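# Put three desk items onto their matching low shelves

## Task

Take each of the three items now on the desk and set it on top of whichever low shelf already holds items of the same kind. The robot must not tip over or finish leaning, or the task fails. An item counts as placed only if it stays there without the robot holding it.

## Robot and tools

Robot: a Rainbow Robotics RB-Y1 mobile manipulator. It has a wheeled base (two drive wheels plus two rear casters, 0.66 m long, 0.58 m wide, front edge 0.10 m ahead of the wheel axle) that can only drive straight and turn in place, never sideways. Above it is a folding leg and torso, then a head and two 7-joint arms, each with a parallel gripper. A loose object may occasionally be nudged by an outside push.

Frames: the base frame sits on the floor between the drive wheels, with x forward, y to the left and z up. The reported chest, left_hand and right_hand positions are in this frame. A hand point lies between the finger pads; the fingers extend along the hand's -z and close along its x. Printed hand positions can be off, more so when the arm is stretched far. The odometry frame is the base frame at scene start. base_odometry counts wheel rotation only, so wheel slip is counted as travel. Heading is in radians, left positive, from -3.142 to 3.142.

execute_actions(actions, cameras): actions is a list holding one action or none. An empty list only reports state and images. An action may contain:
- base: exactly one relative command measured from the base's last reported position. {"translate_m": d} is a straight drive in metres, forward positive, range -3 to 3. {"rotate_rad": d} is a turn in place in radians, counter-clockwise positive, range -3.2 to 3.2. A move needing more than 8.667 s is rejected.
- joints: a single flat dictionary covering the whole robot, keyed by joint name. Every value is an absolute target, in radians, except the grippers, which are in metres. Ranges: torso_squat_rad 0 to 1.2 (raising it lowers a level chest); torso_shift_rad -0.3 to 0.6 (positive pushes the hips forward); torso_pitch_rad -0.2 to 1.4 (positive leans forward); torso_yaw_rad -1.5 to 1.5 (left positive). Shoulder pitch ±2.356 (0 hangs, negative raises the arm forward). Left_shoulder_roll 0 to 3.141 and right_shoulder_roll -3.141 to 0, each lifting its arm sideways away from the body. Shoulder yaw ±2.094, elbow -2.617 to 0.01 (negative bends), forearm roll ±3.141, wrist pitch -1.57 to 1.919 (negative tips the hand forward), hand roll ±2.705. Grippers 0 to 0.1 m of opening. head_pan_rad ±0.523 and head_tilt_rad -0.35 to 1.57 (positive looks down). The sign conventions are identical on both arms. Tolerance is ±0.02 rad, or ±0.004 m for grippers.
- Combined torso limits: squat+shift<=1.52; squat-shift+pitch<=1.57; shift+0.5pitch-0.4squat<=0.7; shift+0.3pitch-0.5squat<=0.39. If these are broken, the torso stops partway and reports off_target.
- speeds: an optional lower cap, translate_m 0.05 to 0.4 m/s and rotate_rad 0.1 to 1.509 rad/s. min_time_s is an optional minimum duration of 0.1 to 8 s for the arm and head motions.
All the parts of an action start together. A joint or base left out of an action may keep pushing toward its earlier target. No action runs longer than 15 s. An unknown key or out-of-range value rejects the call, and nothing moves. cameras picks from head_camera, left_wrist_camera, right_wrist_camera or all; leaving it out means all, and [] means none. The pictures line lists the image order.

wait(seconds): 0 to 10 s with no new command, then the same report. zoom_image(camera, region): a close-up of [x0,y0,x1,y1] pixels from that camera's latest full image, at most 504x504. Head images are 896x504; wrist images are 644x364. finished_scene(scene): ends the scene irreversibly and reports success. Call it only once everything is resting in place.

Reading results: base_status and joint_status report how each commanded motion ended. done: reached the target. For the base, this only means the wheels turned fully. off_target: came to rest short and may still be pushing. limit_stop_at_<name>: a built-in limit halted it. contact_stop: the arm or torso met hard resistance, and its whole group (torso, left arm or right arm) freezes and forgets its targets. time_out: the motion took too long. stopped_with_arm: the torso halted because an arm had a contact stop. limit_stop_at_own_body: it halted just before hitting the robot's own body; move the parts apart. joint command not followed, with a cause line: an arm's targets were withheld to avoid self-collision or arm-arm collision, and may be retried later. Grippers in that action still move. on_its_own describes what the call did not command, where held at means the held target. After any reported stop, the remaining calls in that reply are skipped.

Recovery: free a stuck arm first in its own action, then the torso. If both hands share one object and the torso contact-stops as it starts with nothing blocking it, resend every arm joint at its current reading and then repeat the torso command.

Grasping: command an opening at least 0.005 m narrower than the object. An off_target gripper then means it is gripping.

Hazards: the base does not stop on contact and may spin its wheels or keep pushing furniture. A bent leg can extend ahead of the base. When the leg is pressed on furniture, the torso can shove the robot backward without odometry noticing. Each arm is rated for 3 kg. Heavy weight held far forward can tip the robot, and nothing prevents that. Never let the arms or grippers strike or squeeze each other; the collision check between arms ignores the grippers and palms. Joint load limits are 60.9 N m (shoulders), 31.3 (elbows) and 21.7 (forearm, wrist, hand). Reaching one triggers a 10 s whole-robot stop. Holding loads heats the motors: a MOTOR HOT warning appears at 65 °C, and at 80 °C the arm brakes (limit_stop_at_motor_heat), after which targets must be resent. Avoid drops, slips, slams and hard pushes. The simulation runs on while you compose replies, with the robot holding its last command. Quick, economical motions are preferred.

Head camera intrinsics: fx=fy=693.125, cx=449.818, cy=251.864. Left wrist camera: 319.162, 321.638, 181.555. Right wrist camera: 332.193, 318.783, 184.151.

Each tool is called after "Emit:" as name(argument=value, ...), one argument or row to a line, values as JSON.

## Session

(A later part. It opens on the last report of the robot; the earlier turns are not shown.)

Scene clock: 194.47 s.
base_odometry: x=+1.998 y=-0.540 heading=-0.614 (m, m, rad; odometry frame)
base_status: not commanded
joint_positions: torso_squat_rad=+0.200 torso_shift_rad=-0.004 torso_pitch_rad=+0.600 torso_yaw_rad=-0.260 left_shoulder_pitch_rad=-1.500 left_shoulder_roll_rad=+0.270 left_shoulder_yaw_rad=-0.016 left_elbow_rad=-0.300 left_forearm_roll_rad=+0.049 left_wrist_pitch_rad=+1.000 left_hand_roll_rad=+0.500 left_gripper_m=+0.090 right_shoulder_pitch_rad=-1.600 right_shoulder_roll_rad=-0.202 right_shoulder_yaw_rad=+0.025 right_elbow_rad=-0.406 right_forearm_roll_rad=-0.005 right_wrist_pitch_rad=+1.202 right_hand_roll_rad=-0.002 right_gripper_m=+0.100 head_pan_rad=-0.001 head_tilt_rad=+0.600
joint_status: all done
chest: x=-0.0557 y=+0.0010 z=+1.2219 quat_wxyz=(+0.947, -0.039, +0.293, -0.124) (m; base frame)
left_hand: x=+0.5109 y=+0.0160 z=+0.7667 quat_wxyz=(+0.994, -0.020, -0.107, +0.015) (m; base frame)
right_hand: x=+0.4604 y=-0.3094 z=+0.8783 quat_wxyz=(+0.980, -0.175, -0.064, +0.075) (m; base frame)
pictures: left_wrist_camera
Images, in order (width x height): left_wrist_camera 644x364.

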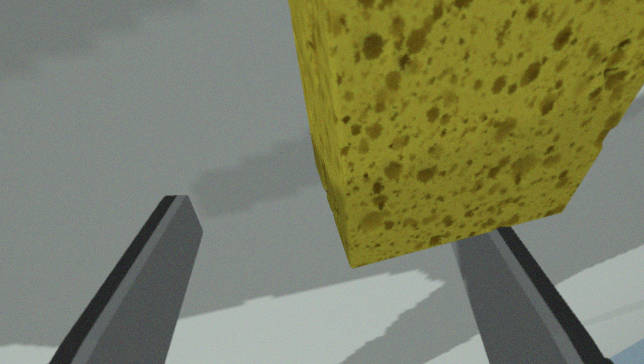

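Emit:
execute_actions(
  actions=[
    {"base":{"translate_m":0.04}},
  ],
  cameras=[],
)

Emit:
execute_actions(
  actions=[
    {"joints":{"torso_yaw_rad":-0.2}},
  ],
  cameras=["left_wrist_camera"],
)

Scene clock: 198.17 s.
base_odometry: x=+2.031 y=-0.563 heading=-0.614 (m, m, rad; odometry frame)
base_status: done
joint_positions: torso_squat_rad=+0.200 torso_shift_rad=-0.004 torso_pitch_rad=+0.600 torso_yaw_rad=-0.260 left_shoulder_pitch_rad=-1.500 left_shoulder_roll_rad=+0.270 left_shoulder_yaw_rad=-0.016 left_elbow_rad=-0.300 left_forearm_roll_rad=+0.049 left_wrist_pitch_rad=+1.000 left_hand_roll_rad=+0.500 left_gripper_m=+0.090 right_shoulder_pitch_rad=-1.600 right_shoulder_roll_rad=-0.202 right_shoulder_yaw_rad=+0.025 right_elbow_rad=-0.406 right_forearm_roll_rad=-0.005 right_wrist_pitch_rad=+1.202 right_hand_roll_rad=-0.002 right_gripper_m=+0.100 head_pan_rad=-0.001 head_tilt_rad=+0.600
joint_status: not commanded
chest: x=-0.0557 y=+0.0010 z=+1.2219 quat_wxyz=(+0.947, -0.039, +0.293, -0.124) (m; base frame)
left_hand: x=+0.5108 y=+0.0160 z=+0.7667 quat_wxyz=(+0.994, -0.020, -0.107, +0.015) (m; base frame)
right_hand: x=+0.4603 y=-0.3094 z=+0.8783 quat_wxyz=(+0.980, -0.175, -0.064, +0.075) (m; base frame)
pictures: none
No camera images: the call's "cameras" was empty. Leave "cameras" out to get every camera's image.

Scene clock: 198.90 s.
base_odometry: x=+2.031 y=-0.563 heading=-0.614 (m, m, rad; odometry frame)
base_status: not commanded
joint_positions: torso_squat_rad=+0.200 torso_shift_rad=-0.004 torso_pitch_rad=+0.600 torso_yaw_rad=-0.200 left_shoulder_pitch_rad=-1.500 left_shoulder_roll_rad=+0.270 left_shoulder_yaw_rad=-0.016 left_elbow_rad=-0.300 left_forearm_roll_rad=+0.049 left_wrist_pitch_rad=+1.000 left_hand_roll_rad=+0.500 left_gripper_m=+0.090 right_shoulder_pitch_rad=-1.600 right_shoulder_roll_rad=-0.202 right_shoulder_yaw_rad=+0.025 right_elbow_rad=-0.406 right_forearm_roll_rad=-0.005 right_wrist_pitch_rad=+1.202 right_hand_roll_rad=-0.002 right_gripper_m=+0.100 head_pan_rad=-0.001 head_tilt_rad=+0.600
joint_status: all done
chest: x=-0.0558 y=+0.0010 z=+1.2219 quat_wxyz=(+0.951, -0.030, +0.294, -0.095) (m; base frame)
left_hand: x=+0.5090 y=+0.0595 z=+0.7679 quat_wxyz=(+0.993, -0.001, -0.108, +0.038) (m; base frame)
right_hand: x=+0.4747 y=-0.2717 z=+0.8684 quat_wxyz=(+0.980, -0.157, -0.070, +0.098) (m; base frame)
pictures: left_wrist_camera
Images, in order (width x height): left_wrist_camera 644x364.

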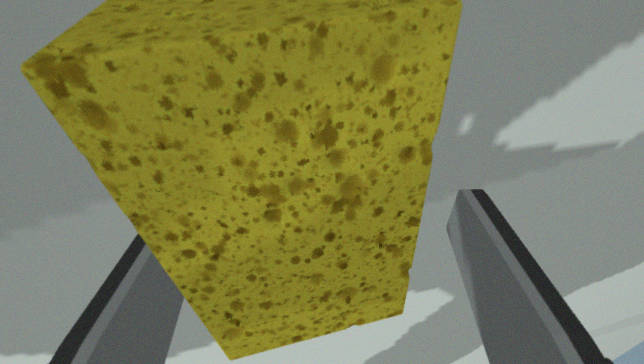

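Emit:
execute_actions(
  actions=[
    {"joints":{"left_gripper_m":0.0}},
  ],
  cameras=[],
)

Emit:
execute_actions(
  actions=[
    {"joints":{"torso_pitch_rad":0.3,"left_shoulder_pitch_rad":-1.22,"left_elbow_rad":-0.55,"left_wrist_pitch_rad":1.2}},
  ],
  cameras=[],
)

Emit:
execute_actions(
  actions=[
    {"base":{"translate_m":-0.3},"joints":{"torso_yaw_rad":0}},
  ],
  cameras=[],
)

Emit:
execute_actions(
  actions=[
    {"base":{"rotate_rad":3.07}},
  ],
  cameras=[],
)

Emit:
execute_actions(
  actions=[
    {"base":{"translate_m":2.9},"joints":{"head_tilt_rad":0.3}},
  ],
  cameras=["head_camera"],
)

Scene clock: 206.53 s.
base_odometry: x=+2.031 y=-0.563 heading=-0.614 (m, m, rad; odometry frame)
base_status: not commanded
joint_positions: torso_squat_rad=+0.200 torso_shift_rad=-0.004 torso_pitch_rad=+0.600 torso_yaw_rad=-0.200 left_shoulder_pitch_rad=-1.500 left_shoulder_roll_rad=+0.270 left_shoulder_yaw_rad=-0.016 left_elbow_rad=-0.300 left_forearm_roll_rad=+0.049 left_wrist_pitch_rad=+1.000 left_hand_roll_rad=+0.500 left_gripper_m=+0.061 right_shoulder_pitch_rad=-1.600 right_shoulder_roll_rad=-0.202 right_shoulder_yaw_rad=+0.025 right_elbow_rad=-0.406 right_forearm_roll_rad=-0.005 right_wrist_pitch_rad=+1.202 right_hand_roll_rad=-0.002 right_gripper_m=+0.100 head_pan_rad=-0.001 head_tilt_rad=+0.600
joint_status: left_gripper_m off_target (ended at +0.061, target +0.000)
chest: x=-0.0558 y=+0.0010 z=+1.2219 quat_wxyz=(+0.951, -0.030, +0.294, -0.095) (m; base frame)
left_hand: x=+0.5090 y=+0.0595 z=+0.7679 quat_wxyz=(+0.993, -0.001, -0.108, +0.038) (m; base frame)
right_hand: x=+0.4747 y=-0.2717 z=+0.8684 quat_wxyz=(+0.980, -0.157, -0.070, +0.098) (m; base frame)
pictures: none
No camera images: the call's "cameras" was empty. Leave "cameras" out to get every camera's image.

Scene clock: 207.77 s.
base_odometry: x=+2.031 y=-0.563 heading=-0.614 (m, m, rad; odometry frame)
base_status: not commanded
joint_positions: torso_squat_rad=+0.200 torso_shift_rad=-0.004 torso_pitch_rad=+0.577 torso_yaw_rad=-0.200 left_shoulder_pitch_rad=-1.392 left_shoulder_roll_rad=+0.270 left_shoulder_yaw_rad=-0.016 left_elbow_rad=-0.420 left_forearm_roll_rad=+0.049 left_wrist_pitch_rad=+1.087 left_hand_roll_rad=+0.500 left_gripper_m=+0.060 right_shoulder_pitch_rad=-1.600 right_shoulder_roll_rad=-0.202 right_shoulder_yaw_rad=+0.025 right_elbow_rad=-0.406 right_forearm_roll_rad=-0.005 right_wrist_pitch_rad=+1.202 right_hand_roll_rad=-0.002 right_gripper_m=+0.100 head_pan_rad=-0.001 head_tilt_rad=+0.600
joint_status: torso_pitch_rad contact_stop (moved -0.023 of -0.300); left_shoulder_pitch_rad contact_stop (moved +0.108 of +0.280); left_elbow_rad contact_stop_at_left_shoulder_pitch_rad (moved -0.121 of -0.250); left_wrist_pitch_rad contact_stop (moved +0.087 of +0.200)
on_its_own: torso_pitch_rad is held at +0.578, not at your +0.300, since a contact_stop; left_shoulder_pitch_rad is held at -1.389, not at your -1.220, since a contact_stop; left_elbow_rad is held at -0.419, not at your -0.550, since a contact_stop; left_wrist_pitch_rad is held at +1.088, not at your +1.200, since a contact_stop
chest: x=-0.0622 y=+0.0009 z=+1.2258 quat_wxyz=(+0.954, -0.029, +0.283, -0.096) (m; base frame)
left_hand: x=+0.4842 y=+0.0740 z=+0.7601 quat_wxyz=(+0.995, +0.012, -0.084, +0.042) (m; base frame)
right_hand: x=+0.4761 y=-0.2721 z=+0.8845 quat_wxyz=(+0.979, -0.158, -0.081, +0.096) (m; base frame)
pictures: none
No camera images: the call's "cameras" was empty. Leave "cameras" out to get every camera's image.

not run: a stop came earlier in this reply.

not run: a stop came earlier in this reply.

not run: a stop came earlier in this reply.

Arm pressed down into the desk. Only pitch the torso back.

Emit:
execute_actions(
  actions=[
    {"joints":{"torso_pitch_rad":0.3}},
  ],
  cameras=[],
)

Emit:
execute_actions(
  actions=[
    {"base":{"translate_m":-0.3},"joints":{"torso_yaw_rad":0}},
  ],
  cameras=[],
)

Emit:
execute_actions(
  actions=[
    {"base":{"rotate_rad":3.07}},
  ],
  cameras=[],
)

Emit:
execute_actions(
  actions=[
    {"base":{"translate_m":2.9},"joints":{"head_tilt_rad":0.3}},
  ],
  cameras=["head_camera"],
)

Scene clock: 213.77 s.
base_odometry: x=+2.031 y=-0.563 heading=-0.614 (m, m, rad; odometry frame)
base_status: not commanded
joint_positions: torso_squat_rad=+0.200 torso_shift_rad=-0.004 torso_pitch_rad=+0.300 torso_yaw_rad=-0.200 left_shoulder_pitch_rad=-1.390 left_shoulder_roll_rad=+0.270 left_shoulder_yaw_rad=-0.016 left_elbow_rad=-0.419 left_forearm_roll_rad=+0.049 left_wrist_pitch_rad=+1.087 left_hand_roll_rad=+0.500 left_gripper_m=+0.060 right_shoulder_pitch_rad=-1.600 right_shoulder_roll_rad=-0.202 right_shoulder_yaw_rad=+0.025 right_elbow_rad=-0.406 right_forearm_roll_rad=-0.005 right_wrist_pitch_rad=+1.202 right_hand_roll_rad=-0.002 right_gripper_m=+0.100 head_pan_rad=-0.001 head_tilt_rad=+0.600
joint_status: all done
on_its_own: left_shoulder_pitch_rad is held at -1.389, not at your -1.220, since a contact_stop; left_elbow_rad is held at -0.419, not at your -0.550, since a contact_stop; left_wrist_pitch_rad is held at +1.088, not at your +1.200, since a contact_stop
chest: x=-0.1395 y=+0.0009 z=+1.2621 quat_wxyz=(+0.984, -0.016, +0.149, -0.099) (m; base frame)
left_hand: x=+0.5125 y=+0.0749 z=+0.9621 quat_wxyz=(+0.975, +0.006, -0.219, +0.044) (m; base frame)
right_hand: x=+0.4717 y=-0.2719 z=+1.0812 quat_wxyz=(+0.959, -0.170, -0.216, +0.074) (m; base frame)
pictures: none
No camera images: the call's "cameras" was empty. Leave "cameras" out to get every camera's image.

Scene clock: 216.10 s.
base_odometry: x=+1.785 y=-0.390 heading=-0.614 (m, m, rad; odometry frame)
base_status: done
joint_positions: torso_squat_rad=+0.200 torso_shift_rad=-0.004 torso_pitch_rad=+0.300 torso_yaw_rad=+0.000 left_shoulder_pitch_rad=-1.389 left_shoulder_roll_rad=+0.270 left_shoulder_yaw_rad=-0.016 left_elbow_rad=-0.419 left_forearm_roll_rad=+0.049 left_wrist_pitch_rad=+1.088 left_hand_roll_rad=+0.500 left_gripper_m=+0.060 right_shoulder_pitch_rad=-1.600 right_shoulder_roll_rad=-0.202 right_shoulder_yaw_rad=+0.025 right_elbow_rad=-0.406 right_forearm_roll_rad=-0.005 right_wrist_pitch_rad=+1.202 right_hand_roll_rad=-0.002 right_gripper_m=+0.100 head_pan_rad=-0.001 head_tilt_rad=+0.600
joint_status: all done
on_its_own: left_shoulder_pitch_rad is held at -1.389, not at your -1.220, since a contact_stop; left_elbow_rad is held at -0.419, not at your -0.550, since a contact_stop; left_wrist_pitch_rad is held at +1.088, not at your +1.200, since a contact_stop
chest: x=-0.1394 y=+0.0010 z=+1.2621 quat_wxyz=(+0.989, -0.001, +0.149, +0.000) (m; base frame)
left_hand: x=+0.4847 y=+0.2152 z=+0.9702 quat_wxyz=(+0.965, +0.056, -0.219, +0.130) (m; base frame)
right_hand: x=+0.5114 y=-0.1395 z=+1.0686 quat_wxyz=(+0.952, -0.120, -0.233, +0.159) (m; base frame)
pictures: none
No camera images: the call's "cameras" was empty. Leave "cameras" out to get every camera's image.

Scene clock: 221.40 s.
base_odometry: x=+1.785 y=-0.390 heading=+2.455 (m, m, rad; odometry frame)
base_status: done
joint_positions: torso_squat_rad=+0.200 torso_shift_rad=-0.004 torso_pitch_rad=+0.300 torso_yaw_rad=+0.000 left_shoulder_pitch_rad=-1.389 left_shoulder_roll_rad=+0.270 left_shoulder_yaw_rad=-0.016 left_elbow_rad=-0.419 left_forearm_roll_rad=+0.049 left_wrist_pitch_rad=+1.088 left_hand_roll_rad=+0.500 left_gripper_m=+0.060 right_shoulder_pitch_rad=-1.600 right_shoulder_roll_rad=-0.202 right_shoulder_yaw_rad=+0.025 right_elbow_rad=-0.406 right_forearm_roll_rad=-0.005 right_wrist_pitch_rad=+1.202 right_hand_roll_rad=-0.002 right_gripper_m=+0.100 head_pan_rad=-0.001 head_tilt_rad=+0.600
joint_status: not commanded
on_its_own: left_shoulder_pitch_rad is held at -1.389, not at your -1.220, since a contact_stop; left_elbow_rad is held at -0.419, not at your -0.550, since a contact_stop; left_wrist_pitch_rad is held at +1.088, not at your +1.200, since a contact_stop
chest: x=-0.1394 y=+0.0010 z=+1.2621 quat_wxyz=(+0.989, -0.001, +0.149, +0.000) (m; base frame)
left_hand: x=+0.4847 y=+0.2152 z=+0.9702 quat_wxyz=(+0.965, +0.056, -0.219, +0.130) (m; base frame)
right_hand: x=+0.5114 y=-0.1396 z=+1.0686 quat_wxyz=(+0.952, -0.120, -0.233, +0.159) (m; base frame)
pictures: none
No camera images: the call's "cameras" was empty. Leave "cameras" out to get every camera's image.

Scene clock: 230.00 s.
base_odometry: x=-0.458 y=+1.448 heading=+2.455 (m, m, rad; odometry frame)
base_status: done
joint_positions: torso_squat_rad=+0.200 torso_shift_rad=-0.004 torso_pitch_rad=+0.300 torso_yaw_rad=+0.000 left_shoulder_pitch_rad=-1.389 left_shoulder_roll_rad=+0.270 left_shoulder_yaw_rad=-0.016 left_elbow_rad=-0.419 left_forearm_roll_rad=+0.049 left_wrist_pitch_rad=+1.088 left_hand_roll_rad=+0.500 left_gripper_m=+0.060 right_shoulder_pitch_rad=-1.600 right_shoulder_roll_rad=-0.202 right_shoulder_yaw_rad=+0.025 right_elbow_rad=-0.406 right_forearm_roll_rad=-0.005 right_wrist_pitch_rad=+1.202 right_hand_roll_rad=-0.002 right_gripper_m=+0.100 head_pan_rad=-0.001 head_tilt_rad=+0.300
joint_status: all done
on_its_own: left_shoulder_pitch_rad is held at -1.389, not at your -1.220, since a contact_stop; left_elbow_rad is held at -0.419, not at your -0.550, since a contact_stop; left_wrist_pitch_rad is held at +1.088, not at your +1.200, since a contact_stop
chest: x=-0.1394 y=+0.0010 z=+1.2621 quat_wxyz=(+0.989, -0.001, +0.149, +0.000) (m; base frame)
left_hand: x=+0.4847 y=+0.2152 z=+0.9701 quat_wxyz=(+0.965, +0.056, -0.219, +0.130) (m; base frame)
right_hand: x=+0.5114 y=-0.1396 z=+1.0686 quat_wxyz=(+0.952, -0.120, -0.233, +0.159) (m; base frame)
pictures: head_camera
Images, in order (width x height): head_camera 896x504.

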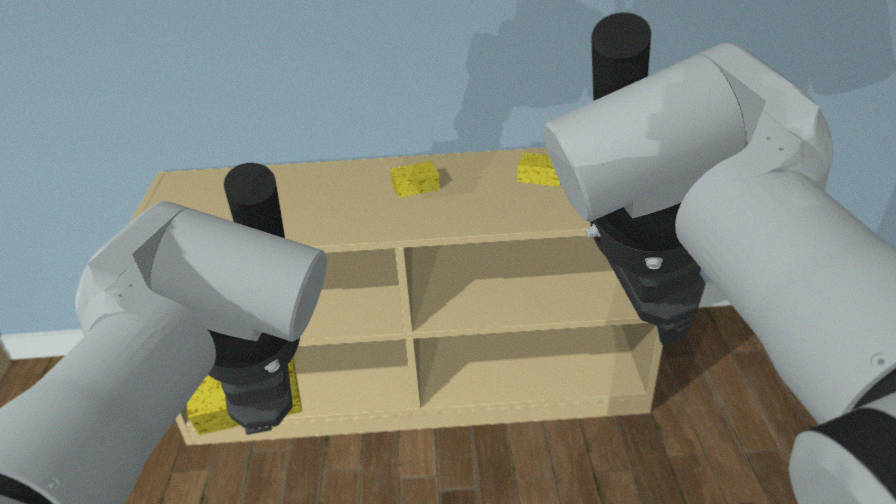

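Emit:
execute_actions(
  actions=[
    {"base":{"translate_m":1.0},"joints":{"head_tilt_rad":0.7,"left_shoulder_roll_rad":0.42}},
  ],
  cameras=["head_camera"],
)

Scene clock: 238.67 s.
base_odometry: x=-1.232 y=+2.082 heading=+2.455 (m, m, rad; odometry frame)
base_status: done
joint_positions: torso_squat_rad=+0.200 torso_shift_rad=-0.004 torso_pitch_rad=+0.300 torso_yaw_rad=+0.000 left_shoulder_pitch_rad=-1.389 left_shoulder_roll_rad=+0.420 left_shoulder_yaw_rad=-0.016 left_elbow_rad=-0.419 left_forearm_roll_rad=+0.049 left_wrist_pitch_rad=+1.088 left_hand_roll_rad=+0.500 left_gripper_m=+0.060 right_shoulder_pitch_rad=-1.600 right_shoulder_roll_rad=-0.202 right_shoulder_yaw_rad=+0.025 right_elbow_rad=-0.406 right_forearm_roll_rad=-0.005 right_wrist_pitch_rad=+1.202 right_hand_roll_rad=-0.002 right_gripper_m=+0.100 head_pan_rad=-0.001 head_tilt_rad=+0.700
joint_status: all done
on_its_own: left_shoulder_pitch_rad is held at -1.389, not at your -1.220, since a contact_stop; left_elbow_rad is held at -0.419, not at your -0.550, since a contact_stop; left_wrist_pitch_rad is held at +1.088, not at your +1.200, since a contact_stop
chest: x=-0.1394 y=+0.0010 z=+1.2621 quat_wxyz=(+0.989, -0.001, +0.149, +0.000) (m; base frame)
left_hand: x=+0.4969 y=+0.3143 z=+1.0035 quat_wxyz=(+0.947, +0.099, -0.243, +0.184) (m; base frame)
right_hand: x=+0.5114 y=-0.1395 z=+1.0686 quat_wxyz=(+0.952, -0.120, -0.233, +0.159) (m; base frame)
pictures: head_camera
Images, in order (width x height): head_camera 896x504.

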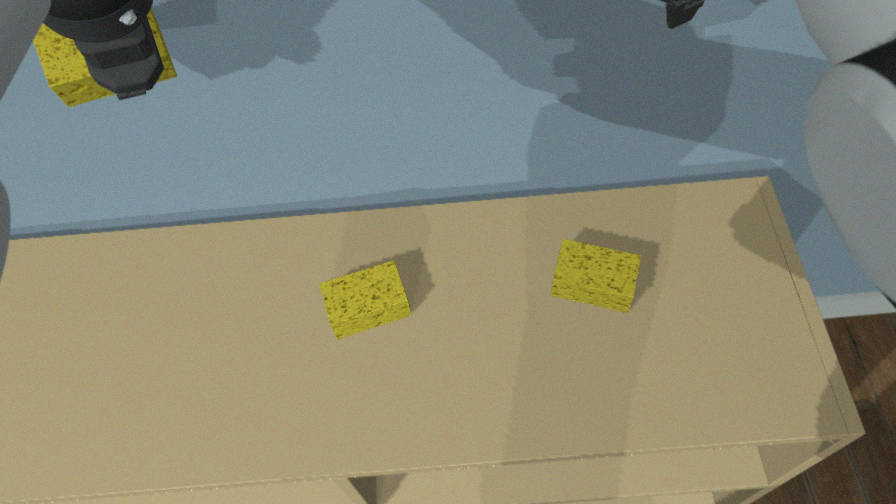

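Emit:
execute_actions(
  actions=[
    {"joints":{"torso_squat_rad":0.97,"left_wrist_pitch_rad":1.4}},
  ],
  cameras=["head_camera"],
)

Scene clock: 243.67 s.
base_odometry: x=-1.232 y=+2.082 heading=+2.455 (m, m, rad; odometry frame)
base_status: not commanded
joint_positions: torso_squat_rad=+0.970 torso_shift_rad=-0.004 torso_pitch_rad=+0.300 torso_yaw_rad=+0.000 left_shoulder_pitch_rad=-1.389 left_shoulder_roll_rad=+0.420 left_shoulder_yaw_rad=-0.016 left_elbow_rad=-0.419 left_forearm_roll_rad=+0.049 left_wrist_pitch_rad=+1.400 left_hand_roll_rad=+0.500 left_gripper_m=+0.060 right_shoulder_pitch_rad=-1.600 right_shoulder_roll_rad=-0.202 right_shoulder_yaw_rad=+0.025 right_elbow_rad=-0.406 right_forearm_roll_rad=-0.005 right_wrist_pitch_rad=+1.202 right_hand_roll_rad=-0.002 right_gripper_m=+0.100 head_pan_rad=-0.001 head_tilt_rad=+0.700
joint_status: all done
on_its_own: left_shoulder_pitch_rad is held at -1.389, not at your -1.220, since a contact_stop; left_elbow_rad is held at -0.419, not at your -0.550, since a contact_stop
chest: x=-0.1382 y=+0.0008 z=+0.9718 quat_wxyz=(+0.989, -0.001, +0.149, +0.000) (m; base frame)
left_hand: x=+0.4292 y=+0.3233 z=+0.6952 quat_wxyz=(+0.962, +0.143, -0.097, +0.213) (m; base frame)
right_hand: x=+0.5126 y=-0.1397 z=+0.7783 quat_wxyz=(+0.952, -0.120, -0.233, +0.159) (m; base frame)
pictures: head_camera
Images, in order (width x height): head_camera 896x504.

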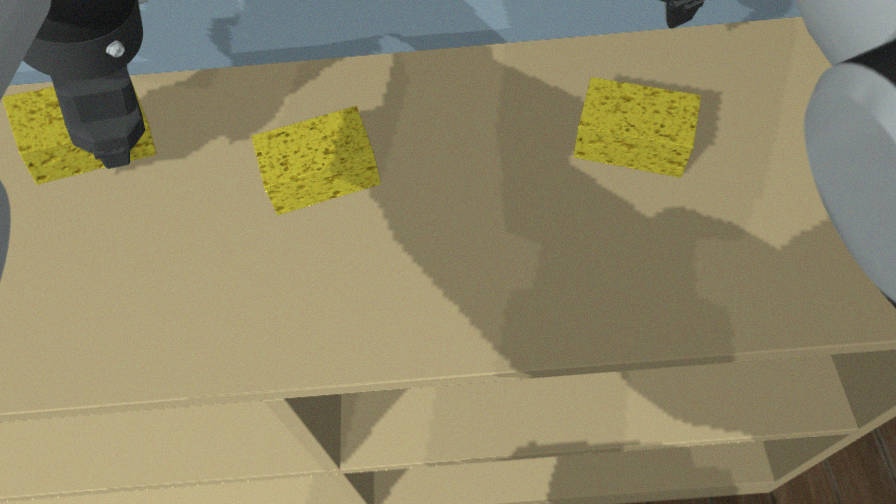

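Emit:
execute_actions(
  actions=[
    {"joints":{"torso_squat_rad":1.04}},
  ],
  cameras=[],
)

Emit:
execute_actions(
  actions=[
    {"joints":{"left_gripper_m":0.1}},
  ],
  cameras=[],
)

Emit:
execute_actions(
  actions=[
    {"joints":{"torso_squat_rad":0.5},"base":{"translate_m":-0.4}},
  ],
  cameras=["head_camera"],
)

Scene clock: 247.50 s.
base_odometry: x=-1.232 y=+2.082 heading=+2.455 (m, m, rad; odometry frame)
base_status: not commanded
joint_positions: torso_squat_rad=+1.040 torso_shift_rad=-0.004 torso_pitch_rad=+0.300 torso_yaw_rad=+0.000 left_shoulder_pitch_rad=-1.389 left_shoulder_roll_rad=+0.420 left_shoulder_yaw_rad=-0.016 left_elbow_rad=-0.419 left_forearm_roll_rad=+0.049 left_wrist_pitch_rad=+1.400 left_hand_roll_rad=+0.500 left_gripper_m=+0.060 right_shoulder_pitch_rad=-1.600 right_shoulder_roll_rad=-0.202 right_shoulder_yaw_rad=+0.025 right_elbow_rad=-0.406 right_forearm_roll_rad=-0.005 right_wrist_pitch_rad=+1.202 right_hand_roll_rad=-0.002 right_gripper_m=+0.100 head_pan_rad=-0.001 head_tilt_rad=+0.700
joint_status: all done
on_its_own: left_shoulder_pitch_rad is held at -1.389, not at your -1.220, since a contact_stop; left_elbow_rad is held at -0.419, not at your -0.550, since a contact_stop
chest: x=-0.1381 y=+0.0008 z=+0.9305 quat_wxyz=(+0.989, -0.001, +0.149, +0.000) (m; base frame)
left_hand: x=+0.4294 y=+0.3234 z=+0.6541 quat_wxyz=(+0.962, +0.143, -0.097, +0.213) (m; base frame)
right_hand: x=+0.5127 y=-0.1397 z=+0.7370 quat_wxyz=(+0.952, -0.120, -0.233, +0.159) (m; base frame)
pictures: none
No camera images: the call's "cameras" was empty. Leave "cameras" out to get every camera's image.

Scene clock: 248.97 s.
base_odometry: x=-1.232 y=+2.082 heading=+2.455 (m, m, rad; odometry frame)
base_status: not commanded
joint_positions: torso_squat_rad=+1.040 torso_shift_rad=-0.004 torso_pitch_rad=+0.300 torso_yaw_rad=+0.000 left_shoulder_pitch_rad=-1.389 left_shoulder_roll_rad=+0.420 left_shoulder_yaw_rad=-0.016 left_elbow_rad=-0.419 left_forearm_roll_rad=+0.049 left_wrist_pitch_rad=+1.400 left_hand_roll_rad=+0.500 left_gripper_m=+0.099 right_shoulder_pitch_rad=-1.600 right_shoulder_roll_rad=-0.202 right_shoulder_yaw_rad=+0.025 right_elbow_rad=-0.406 right_forearm_roll_rad=-0.005 right_wrist_pitch_rad=+1.202 right_hand_roll_rad=-0.002 right_gripper_m=+0.100 head_pan_rad=-0.001 head_tilt_rad=+0.700
joint_status: all done
on_its_own: left_shoulder_pitch_rad is held at -1.389, not at your -1.220, since a contact_stop; left_elbow_rad is held at -0.419, not at your -0.550, since a contact_stop
chest: x=-0.1381 y=+0.0008 z=+0.9305 quat_wxyz=(+0.989, -0.001, +0.149, +0.000) (m; base frame)
left_hand: x=+0.4294 y=+0.3233 z=+0.6541 quat_wxyz=(+0.962, +0.143, -0.097, +0.213) (m; base frame)
right_hand: x=+0.5127 y=-0.1397 z=+0.7370 quat_wxyz=(+0.952, -0.120, -0.233, +0.159) (m; base frame)
pictures: none
No camera images: the call's "cameras" was empty. Leave "cameras" out to get every camera's image.

Scene clock: 251.67 s.
base_odometry: x=-0.922 y=+1.828 heading=+2.456 (m, m, rad; odometry frame)
base_status: done
joint_positions: torso_squat_rad=+0.500 torso_shift_rad=-0.004 torso_pitch_rad=+0.300 torso_yaw_rad=+0.000 left_shoulder_pitch_rad=-1.389 left_shoulder_roll_rad=+0.420 left_shoulder_yaw_rad=-0.016 left_elbow_rad=-0.419 left_forearm_roll_rad=+0.049 left_wrist_pitch_rad=+1.400 left_hand_roll_rad=+0.500 left_gripper_m=+0.099 right_shoulder_pitch_rad=-1.600 right_shoulder_roll_rad=-0.202 right_shoulder_yaw_rad=+0.025 right_elbow_rad=-0.406 right_forearm_roll_rad=-0.005 right_wrist_pitch_rad=+1.202 right_hand_roll_rad=-0.002 right_gripper_m=+0.100 head_pan_rad=-0.001 head_tilt_rad=+0.700
joint_status: all done
on_its_own: left_shoulder_pitch_rad is held at -1.389, not at your -1.220, since a contact_stop; left_elbow_rad is held at -0.419, not at your -0.550, since a contact_stop
chest: x=-0.1391 y=+0.0010 z=+1.1904 quat_wxyz=(+0.989, -0.001, +0.149, +0.000) (m; base frame)
left_hand: x=+0.4283 y=+0.3234 z=+0.9139 quat_wxyz=(+0.962, +0.143, -0.097, +0.213) (m; base frame)
right_hand: x=+0.5117 y=-0.1395 z=+0.9969 quat_wxyz=(+0.952, -0.120, -0.233, +0.159) (m; base frame)
pictures: head_camera
Images, in order (width x height): head_camera 896x504.

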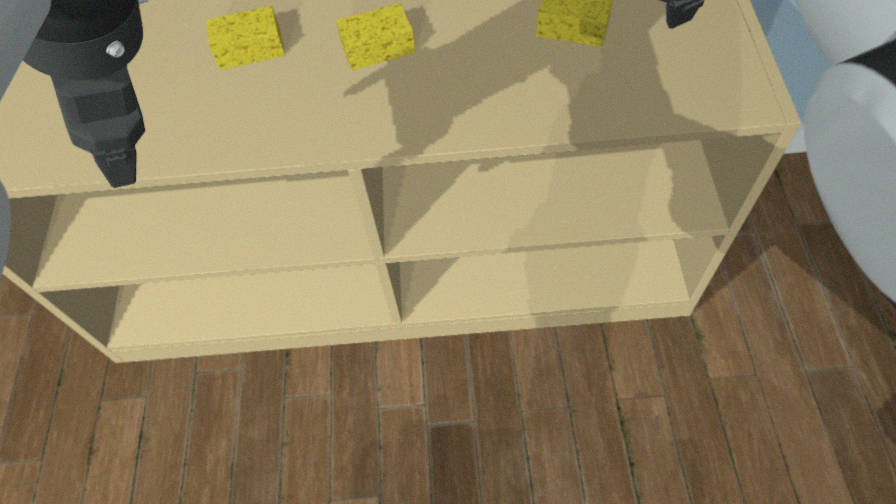

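Emit:
finished_scene(
  scene=1,
)

The scene is finished: the task was done.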